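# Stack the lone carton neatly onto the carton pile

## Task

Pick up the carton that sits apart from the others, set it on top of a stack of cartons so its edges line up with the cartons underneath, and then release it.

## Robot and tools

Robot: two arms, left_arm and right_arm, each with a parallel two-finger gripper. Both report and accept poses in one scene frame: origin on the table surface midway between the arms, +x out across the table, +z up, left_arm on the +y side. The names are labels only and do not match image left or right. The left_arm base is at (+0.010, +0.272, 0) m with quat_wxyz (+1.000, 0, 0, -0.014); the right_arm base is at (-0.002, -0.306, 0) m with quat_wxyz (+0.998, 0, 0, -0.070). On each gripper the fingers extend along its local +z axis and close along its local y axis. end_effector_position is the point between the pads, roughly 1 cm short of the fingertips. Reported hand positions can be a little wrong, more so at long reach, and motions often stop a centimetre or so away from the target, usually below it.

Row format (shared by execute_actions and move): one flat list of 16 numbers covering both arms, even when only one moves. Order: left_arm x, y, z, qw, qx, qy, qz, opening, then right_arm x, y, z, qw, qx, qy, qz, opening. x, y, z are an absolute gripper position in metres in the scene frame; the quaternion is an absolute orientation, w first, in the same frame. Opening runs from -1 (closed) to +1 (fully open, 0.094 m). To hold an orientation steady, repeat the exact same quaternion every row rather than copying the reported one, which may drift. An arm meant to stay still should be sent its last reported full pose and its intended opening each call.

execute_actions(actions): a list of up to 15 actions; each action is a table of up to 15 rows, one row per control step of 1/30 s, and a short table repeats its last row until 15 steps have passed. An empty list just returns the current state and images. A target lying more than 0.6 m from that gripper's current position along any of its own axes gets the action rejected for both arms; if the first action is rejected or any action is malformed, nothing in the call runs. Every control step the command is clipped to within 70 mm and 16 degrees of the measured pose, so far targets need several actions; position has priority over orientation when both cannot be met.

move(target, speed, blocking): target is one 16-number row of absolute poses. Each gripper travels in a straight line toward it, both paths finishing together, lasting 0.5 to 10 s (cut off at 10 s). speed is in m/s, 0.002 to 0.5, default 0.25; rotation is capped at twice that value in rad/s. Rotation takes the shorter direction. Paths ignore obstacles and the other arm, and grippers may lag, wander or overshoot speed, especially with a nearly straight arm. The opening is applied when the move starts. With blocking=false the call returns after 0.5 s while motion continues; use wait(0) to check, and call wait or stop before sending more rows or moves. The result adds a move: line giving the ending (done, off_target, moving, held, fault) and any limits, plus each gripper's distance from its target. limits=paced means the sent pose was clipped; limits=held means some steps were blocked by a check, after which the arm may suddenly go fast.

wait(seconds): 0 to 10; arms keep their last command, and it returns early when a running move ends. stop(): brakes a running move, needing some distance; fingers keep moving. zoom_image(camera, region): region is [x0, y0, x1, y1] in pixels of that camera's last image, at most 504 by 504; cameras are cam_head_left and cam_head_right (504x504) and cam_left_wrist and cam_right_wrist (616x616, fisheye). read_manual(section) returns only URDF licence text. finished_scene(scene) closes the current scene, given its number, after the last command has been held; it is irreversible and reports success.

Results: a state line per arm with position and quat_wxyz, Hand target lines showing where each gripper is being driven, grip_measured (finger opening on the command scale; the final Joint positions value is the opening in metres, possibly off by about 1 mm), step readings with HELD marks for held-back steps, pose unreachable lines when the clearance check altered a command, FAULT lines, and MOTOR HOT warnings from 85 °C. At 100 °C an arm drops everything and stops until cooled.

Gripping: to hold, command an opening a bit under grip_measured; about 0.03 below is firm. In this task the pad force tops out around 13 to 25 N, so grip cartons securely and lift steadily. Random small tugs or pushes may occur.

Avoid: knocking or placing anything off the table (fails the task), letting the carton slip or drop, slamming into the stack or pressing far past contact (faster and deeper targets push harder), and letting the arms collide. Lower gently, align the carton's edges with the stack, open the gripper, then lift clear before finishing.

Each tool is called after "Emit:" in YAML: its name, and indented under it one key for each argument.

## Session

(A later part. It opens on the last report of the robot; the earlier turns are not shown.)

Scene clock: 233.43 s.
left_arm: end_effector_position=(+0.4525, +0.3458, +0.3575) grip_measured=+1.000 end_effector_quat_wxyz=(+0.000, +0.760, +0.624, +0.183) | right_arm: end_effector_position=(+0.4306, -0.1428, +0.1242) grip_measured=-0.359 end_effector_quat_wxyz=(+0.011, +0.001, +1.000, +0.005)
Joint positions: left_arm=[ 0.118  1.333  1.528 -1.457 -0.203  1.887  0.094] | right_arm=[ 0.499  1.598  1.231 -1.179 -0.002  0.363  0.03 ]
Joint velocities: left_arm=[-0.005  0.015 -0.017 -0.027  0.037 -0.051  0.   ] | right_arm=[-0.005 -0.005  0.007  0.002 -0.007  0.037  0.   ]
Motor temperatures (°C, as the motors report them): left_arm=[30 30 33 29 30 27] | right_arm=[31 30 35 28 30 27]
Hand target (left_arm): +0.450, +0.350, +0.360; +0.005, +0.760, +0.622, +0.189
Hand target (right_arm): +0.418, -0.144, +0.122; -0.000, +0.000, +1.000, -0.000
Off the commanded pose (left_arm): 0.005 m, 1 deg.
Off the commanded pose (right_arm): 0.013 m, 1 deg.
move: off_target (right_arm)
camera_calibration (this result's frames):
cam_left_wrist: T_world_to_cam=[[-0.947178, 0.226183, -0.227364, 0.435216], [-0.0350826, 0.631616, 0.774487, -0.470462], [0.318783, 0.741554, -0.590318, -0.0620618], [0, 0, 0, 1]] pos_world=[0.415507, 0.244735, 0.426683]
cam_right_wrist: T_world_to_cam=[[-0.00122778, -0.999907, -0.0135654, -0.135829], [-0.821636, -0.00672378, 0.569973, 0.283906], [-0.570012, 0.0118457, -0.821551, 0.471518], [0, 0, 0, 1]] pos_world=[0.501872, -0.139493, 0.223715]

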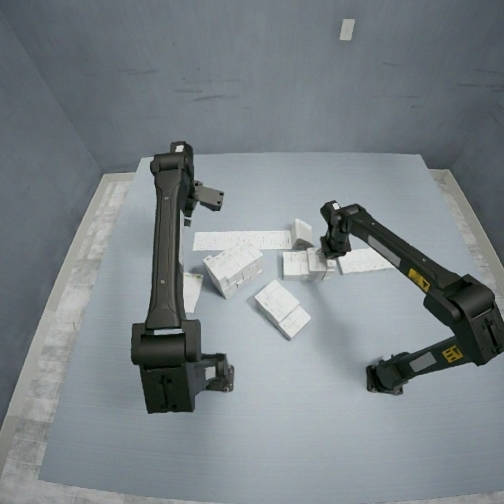

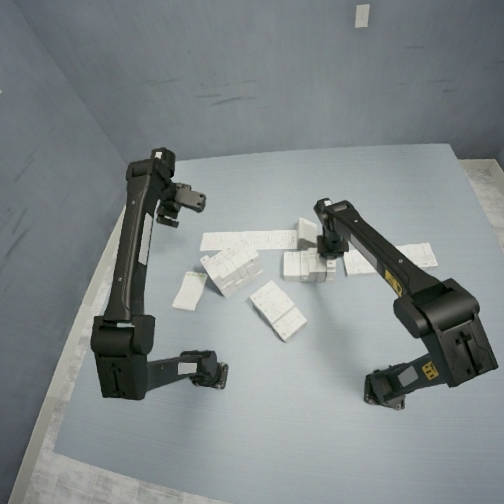

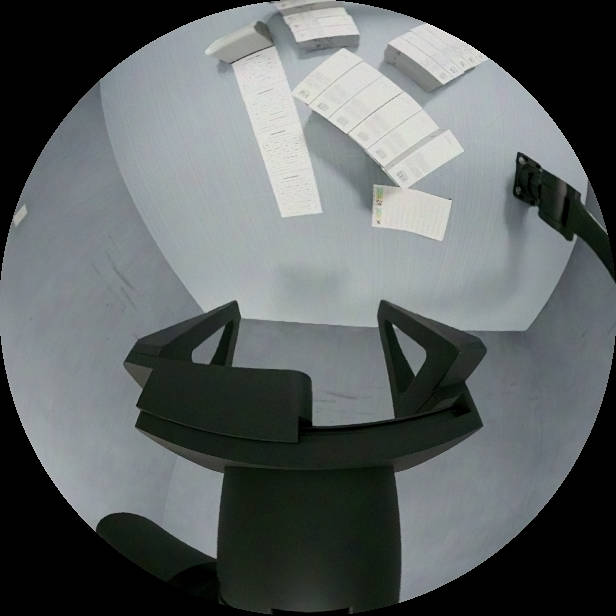

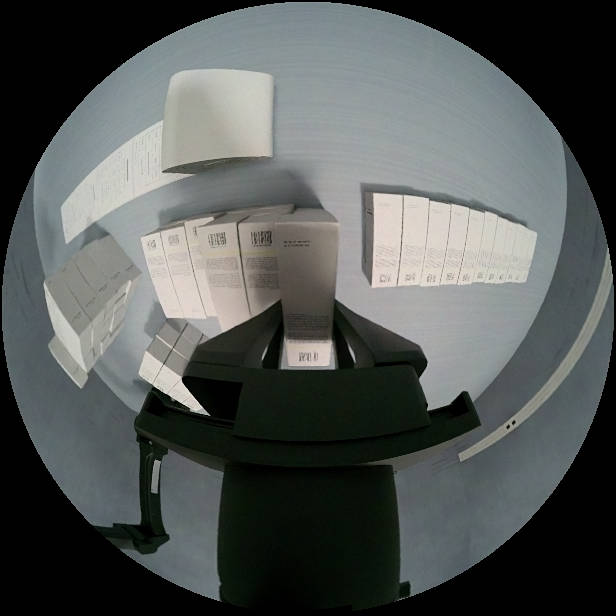

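Shoulder is about to break free; push a little more.

Emit:
move:
  target: [0.45,0.35,0.36,0.005,0.76,0.622,0.189,1,0.414,-0.144,0.122,0,0,1,0,-0.6]
  speed: 0.005

Emit:
zoom_image:
  camera: "cam_right_wrist"
  region: [200, 150, 420, 370]

Scene clock: 240.97 s.
left_arm: end_effector_position=(+0.4525, +0.3458, +0.3575) grip_measured=+1.000 end_effector_quat_wxyz=(+0.000, +0.760, +0.624, +0.183) | right_arm: end_effector_position=(+0.4255, -0.1441, +0.1243) grip_measured=-0.359 end_effector_quat_wxyz=(+0.010, +0.001, +1.000, +0.004)
Joint positions: left_arm=[ 0.118  1.333  1.528 -1.457 -0.203  1.887  0.094] | right_arm=[ 0.501  1.587  1.217 -1.179 -0.001  0.364  0.03 ]
Joint velocities: left_arm=[-0.005 -0.015 -0.002 -0.002 -0.022 -0.037  0.   ] | right_arm=[-0.005 -0.015  0.012 -0.007  0.037 -0.051  0.   ]
Motor temperatures (°C, as the motors report them): left_arm=[30 30 33 29 30 27] | right_arm=[31 30 35 28 30 27]
Hand target (left_arm): +0.450, +0.350, +0.360; +0.005, +0.760, +0.622, +0.189
Hand target (right_arm): +0.414, -0.144, +0.122; +0.000, +0.000, +1.000, -0.000
Off the commanded pose (left_arm): 0.005 m, 1 deg.
Off the commanded pose (right_arm): 0.012 m, 1 deg.
move: off_target (right_arm)
camera_calibration (this result's frames):
cam_left_wrist: T_world_to_cam=[[-0.947178, 0.226183, -0.227364, 0.435216], [-0.0350826, 0.631616, 0.774487, -0.470462], [0.318783, 0.741554, -0.590318, -0.0620618], [0, 0, 0, 1]] pos_world=[0.415507, 0.244735, 0.426683]
cam_right_wrist: T_world_to_cam=[[-0.000124855, -0.999927, -0.0120502, -0.137796], [-0.820558, -0.00678501, 0.571523, 0.279055], [-0.571564, 0.00995923, -0.820497, 0.468943], [0, 0, 0, 1]] pos_world=[0.496994, -0.140562, 0.22362]

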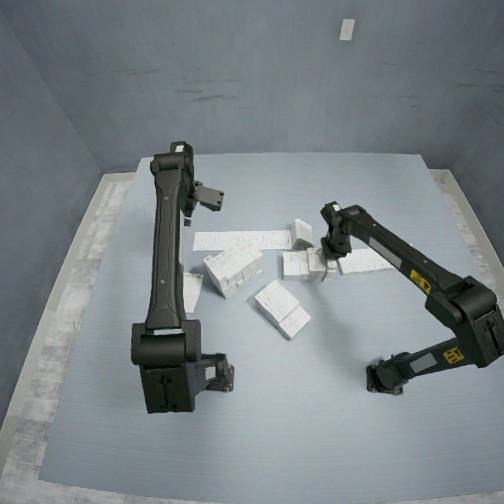

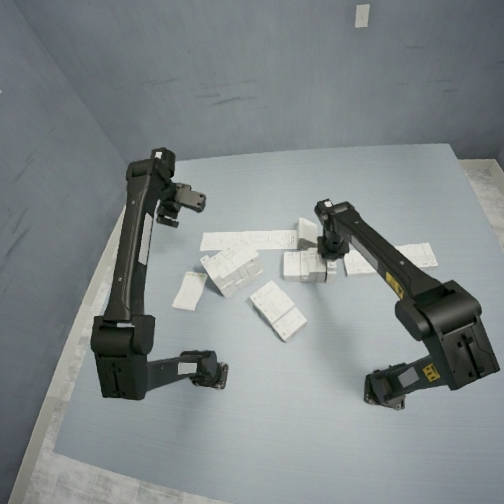

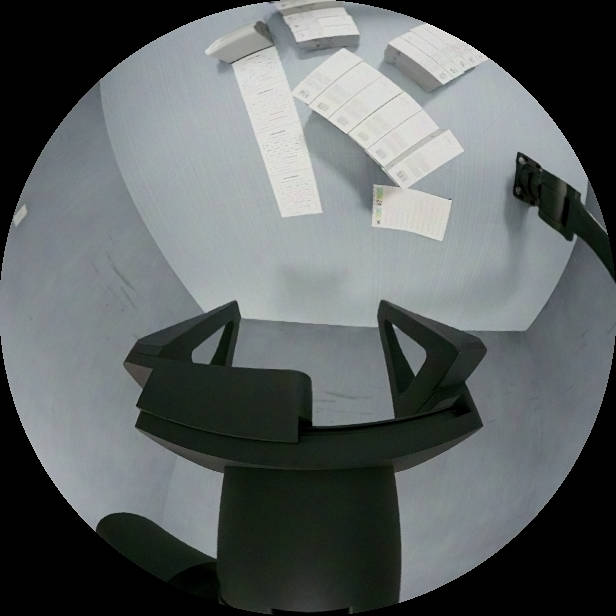

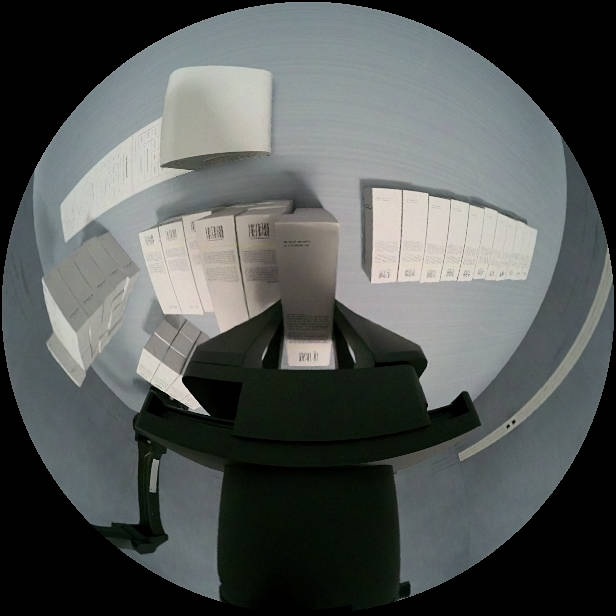

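Region (200, 150, 420, 370) of cam_right_wrist's 616x616 image, scaled by 2.291, with more detail than that image has.

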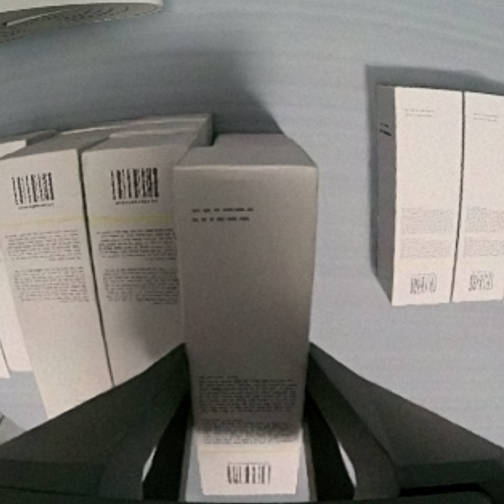

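Moved ~8 mm. Release, go straight up, and inspect.

Emit:
move:
  target: [0.45,0.35,0.36,0.005,0.76,0.622,0.189,1,0.424,-0.144,0.124,0,0,1,0,0.1]
  speed: 0.02

Emit:
move:
  target: [0.45,0.35,0.36,0.005,0.76,0.622,0.189,1,0.42,-0.144,0.18,0,0,1,0,0.1]
  speed: 0.1

Emit:
move:
  target: [0.45,0.35,0.36,0.005,0.76,0.622,0.189,1,0.355,-0.145,0.2,0,0,1,0,0.1]
  speed: 0.15

Emit:
zoom_image:
  camera: "cam_right_wrist"
  region: [200, 80, 400, 280]

Emit:
zoom_image:
  camera: "cam_head_left"
  region: [270, 210, 390, 300]

Scene clock: 249.43 s.
left_arm: end_effector_position=(+0.4525, +0.3458, +0.3575) grip_measured=+1.000 end_effector_quat_wxyz=(+0.000, +0.760, +0.624, +0.183) | right_arm: end_effector_position=(+0.4227, -0.1452, +0.1242) grip_measured=+0.098 end_effector_quat_wxyz=(+0.004, +0.001, +1.000, +0.002)
Joint positions: left_arm=[ 0.118  1.333  1.528 -1.457 -0.203  1.887  0.094] | right_arm=[ 0.501  1.587  1.217 -1.192 -0.001  0.364  0.052]
Joint velocities: left_arm=[-0.015 -0.005  0.002 -0.007 -0.022  0.051  0.   ] | right_arm=[-0.015 -0.005 -0.017 -0.017  0.022  0.007 -0.   ]
Motor temperatures (°C, as the motors report them): left_arm=[30 30 33 29 30 27] | right_arm=[31 30 35 28 30 27]
Hand target (left_arm): +0.450, +0.350, +0.360; +0.005, +0.760, +0.622, +0.189
Hand target (right_arm): +0.424, -0.144, +0.124; +0.000, +0.000, +1.000, -0.000
Off the commanded pose (left_arm): 0.005 m, 1 deg.
Off the commanded pose (right_arm): 0.002 m, 1 deg.
move: done
camera_calibration (this result's frames):
cam_left_wrist: T_world_to_cam=[[-0.947178, 0.226183, -0.227364, 0.435216], [-0.0350826, 0.631616, 0.774487, -0.470462], [0.318783, 0.741554, -0.590318, -0.0620618], [0, 0, 0, 1]] pos_world=[0.415507, 0.244735, 0.426683]
cam_right_wrist: T_world_to_cam=[[-0.000237754, -0.99997, -0.00772722, -0.139354], [-0.813979, -0.00429517, 0.580878, 0.273188], [-0.580894, 0.0064279, -0.813954, 0.469932], [0, 0, 0, 1]] pos_world=[0.495317, -0.141197, 0.222737]

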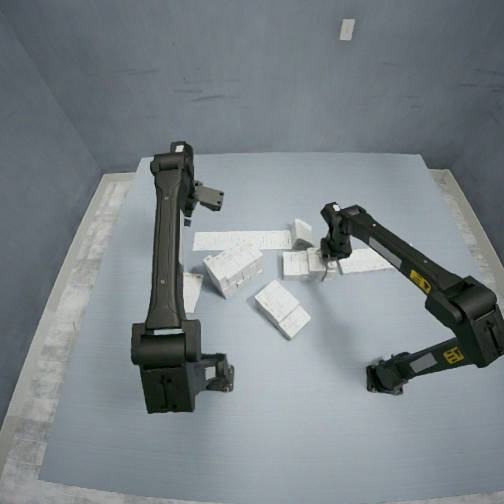

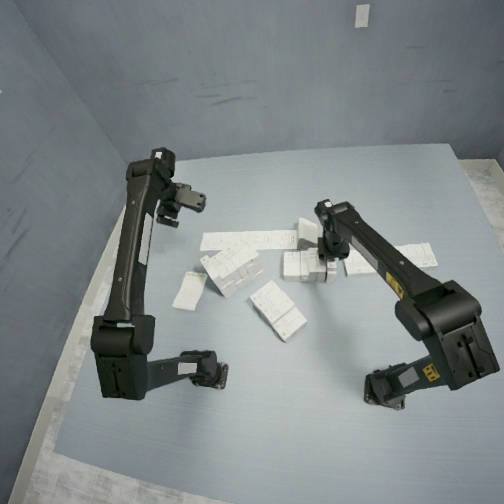

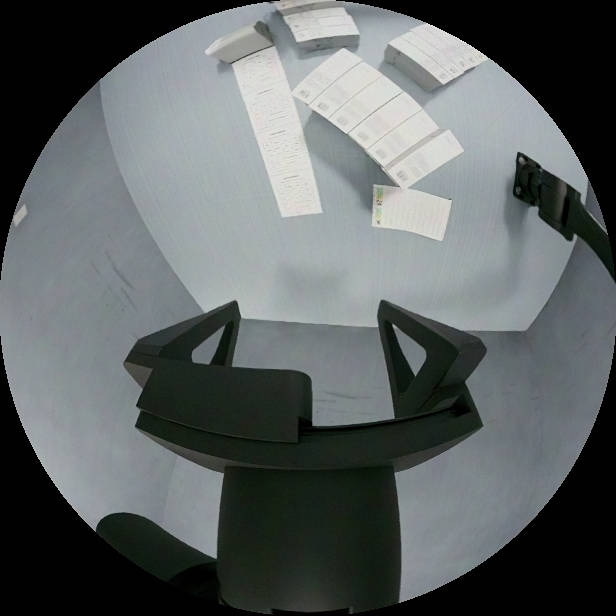

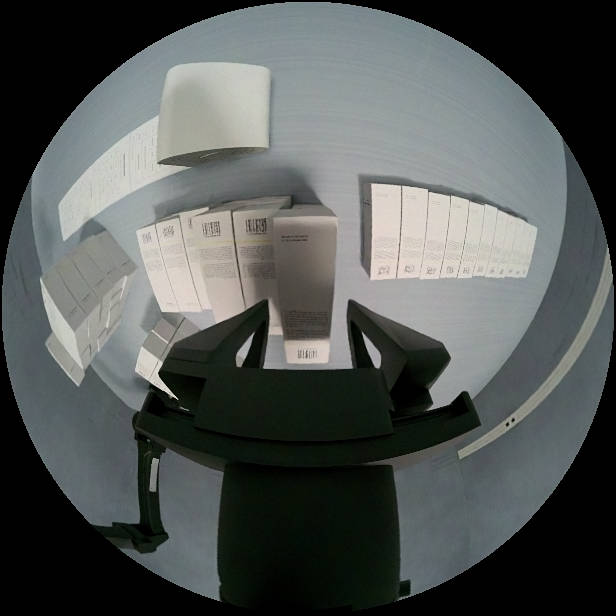

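Scene clock: 250.40 s.
left_arm: end_effector_position=(+0.4525, +0.3458, +0.3575) grip_measured=+1.000 end_effector_quat_wxyz=(+0.000, +0.760, +0.624, +0.183) | right_arm: end_effector_position=(+0.4090, -0.1504, +0.1616) grip_measured=+0.098 end_effector_quat_wxyz=(-0.018, +0.001, +1.000, -0.006)
Joint positions: left_arm=[ 0.118  1.333  1.528 -1.457 -0.203  1.887  0.094] | right_arm=[ 0.501  1.549  1.275 -1.335 -0.001  0.364  0.052]
Joint velocities: left_arm=[ 0.005 -0.005  0.007  0.012 -0.037  0.007  0.   ] | right_arm=[-0.015 -0.015 -0.007  0.007 -0.007 -0.007 -0.001]
Motor temperatures (°C, as the motors report them): left_arm=[30 30 33 29 30 27] | right_arm=[31 30 35 28 30 27]
Hand target (left_arm): +0.450, +0.350, +0.360; +0.005, +0.760, +0.622, +0.189
Hand target (right_arm): +0.419, -0.144, +0.180; -0.000, +0.000, +1.000, +0.000
Off the commanded pose (left_arm): 0.005 m, 1 deg.
Off the commanded pose (right_arm): 0.022 m, 2 deg.
move: off_target (right_arm)
camera_calibration (this result's frames):
cam_left_wrist: T_world_to_cam=[[-0.947178, 0.226183, -0.227364, 0.435216], [-0.0350826, 0.631616, 0.774487, -0.470462], [0.318783, 0.741554, -0.590318, -0.0620618], [0, 0, 0, 1]] pos_world=[0.415507, 0.244735, 0.426683]
cam_right_wrist: T_world_to_cam=[[-0.000202407, -0.999957, 0.00929953, -0.147039], [-0.787053, 0.00589605, 0.616858, 0.22494], [-0.616886, -0.00719436, -0.78702, 0.500747], [0, 0, 0, 1]] pos_world=[0.485914, -0.144756, 0.256709]

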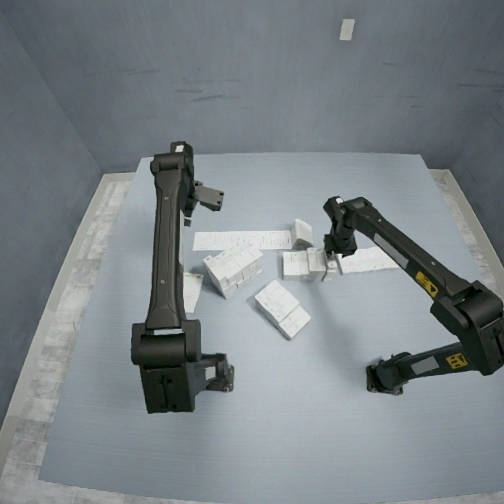

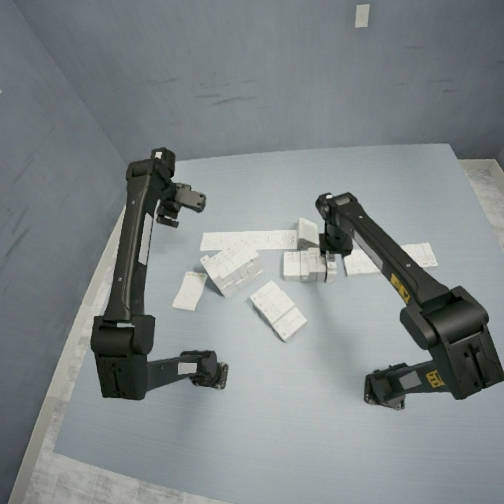

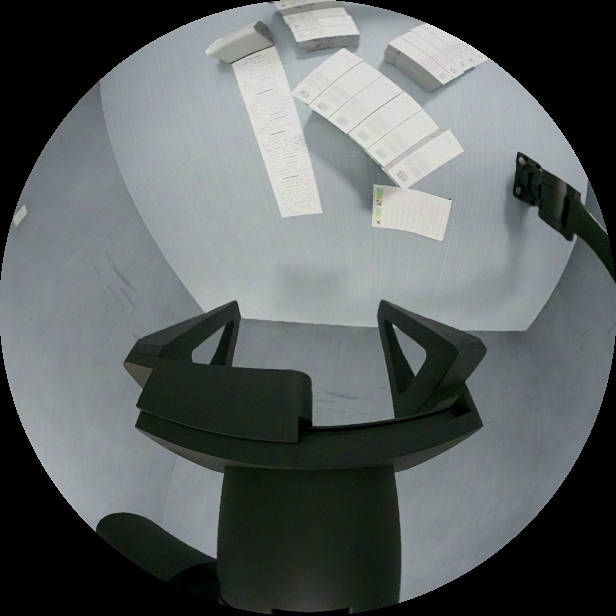

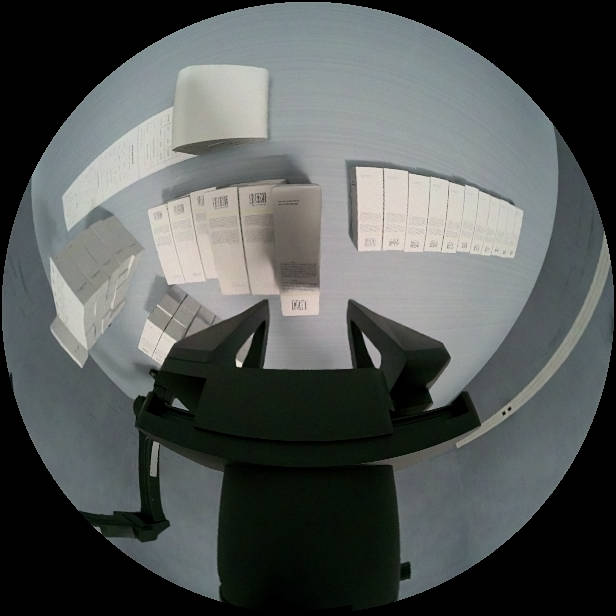

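Scene clock: 251.27 s.
left_arm: end_effector_position=(+0.4525, +0.3458, +0.3575) grip_measured=+1.000 end_effector_quat_wxyz=(+0.000, +0.760, +0.624, +0.183) | right_arm: end_effector_position=(+0.3609, -0.1436, +0.2071) grip_measured=+0.098 end_effector_quat_wxyz=(+0.012, -0.003, +1.000, +0.006)
Joint positions: left_arm=[ 0.118  1.333  1.528 -1.457 -0.203  1.887  0.094] | right_arm=[ 0.56   1.373  1.209 -1.379 -0.001  0.414  0.052]
Joint velocities: left_arm=[-0.005  0.005  0.007  0.012 -0.037 -0.022  0.   ] | right_arm=[-0.024 -0.005  0.012  0.007 -0.095 -0.007  0.   ]
Motor temperatures (°C, as the motors report them): left_arm=[30 30 33 29 30 27] | right_arm=[31 30 35 28 30 27]
Hand target (left_arm): +0.450, +0.350, +0.360; +0.005, +0.760, +0.622, +0.189
Hand target (right_arm): +0.355, -0.145, +0.200; -0.000, -0.000, +1.000, -0.000
Off the commanded pose (left_arm): 0.005 m, 1 deg.
Off the commanded pose (right_arm): 0.009 m, 2 deg.
move: done
camera_calibration (this result's frames):
cam_left_wrist: T_world_to_cam=[[-0.947178, 0.226183, -0.227364, 0.435216], [-0.0350826, 0.631616, 0.774487, -0.470462], [0.318783, 0.741554, -0.590318, -0.0620618], [0, 0, 0, 1]] pos_world=[0.415507, 0.244735, 0.426683]
cam_right_wrist: T_world_to_cam=[[0.00796593, -0.99985, -0.0153531, -0.138543], [-0.823189, -0.0152736, 0.567562, 0.179228], [-0.567711, 0.00811732, -0.823188, 0.498798], [0, 0, 0, 1]] pos_world=[0.431815, -0.139834, 0.306754]

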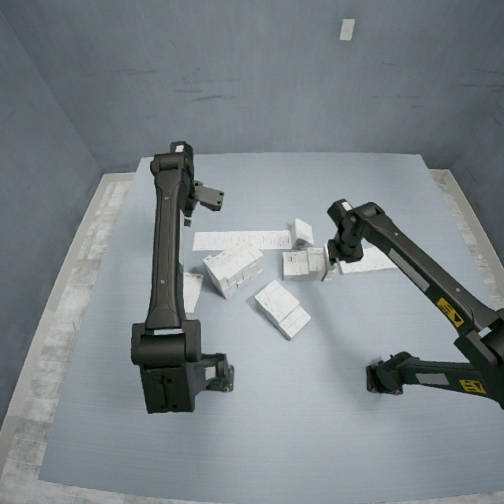

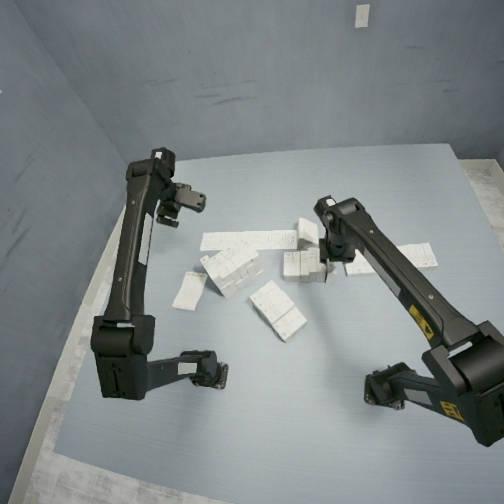

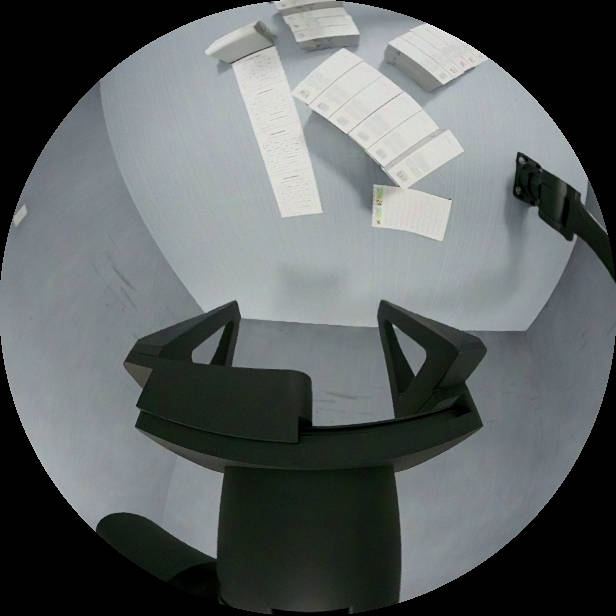

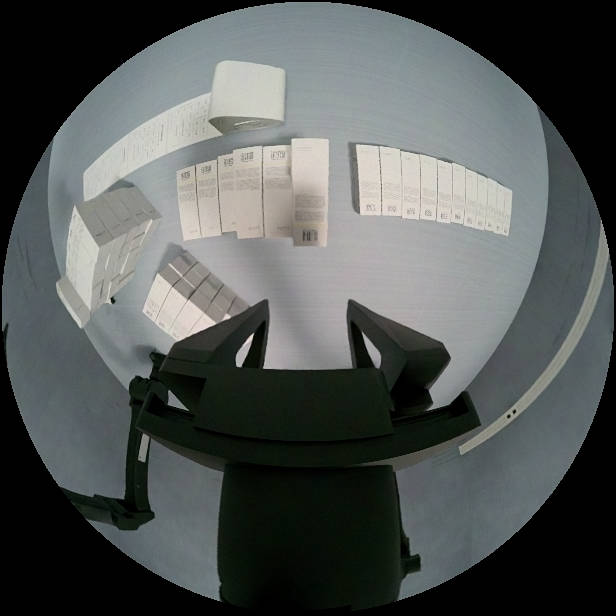

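Region (200, 80, 400, 280) of cam_right_wrist's 616x616 image, scaled by 2.520, with more detail than that image has.

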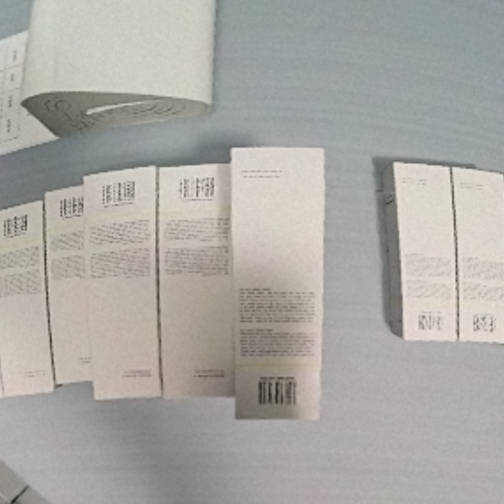

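Region (270, 210, 390, 300) of cam_head_left's 504x504 image, scaled by 4.200, with more detail than that image has; it fills the top 378 rows of this view, and the rest is white.

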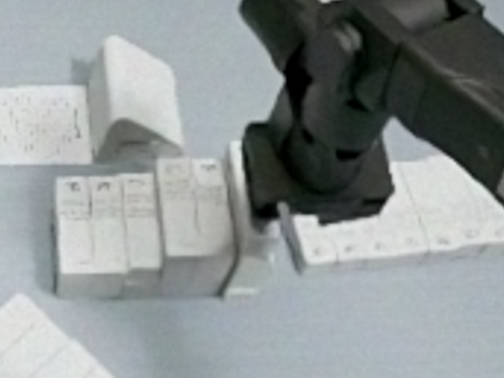

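Emit:
finished_scene:
  scene: 1

The scene is finished: the task was done.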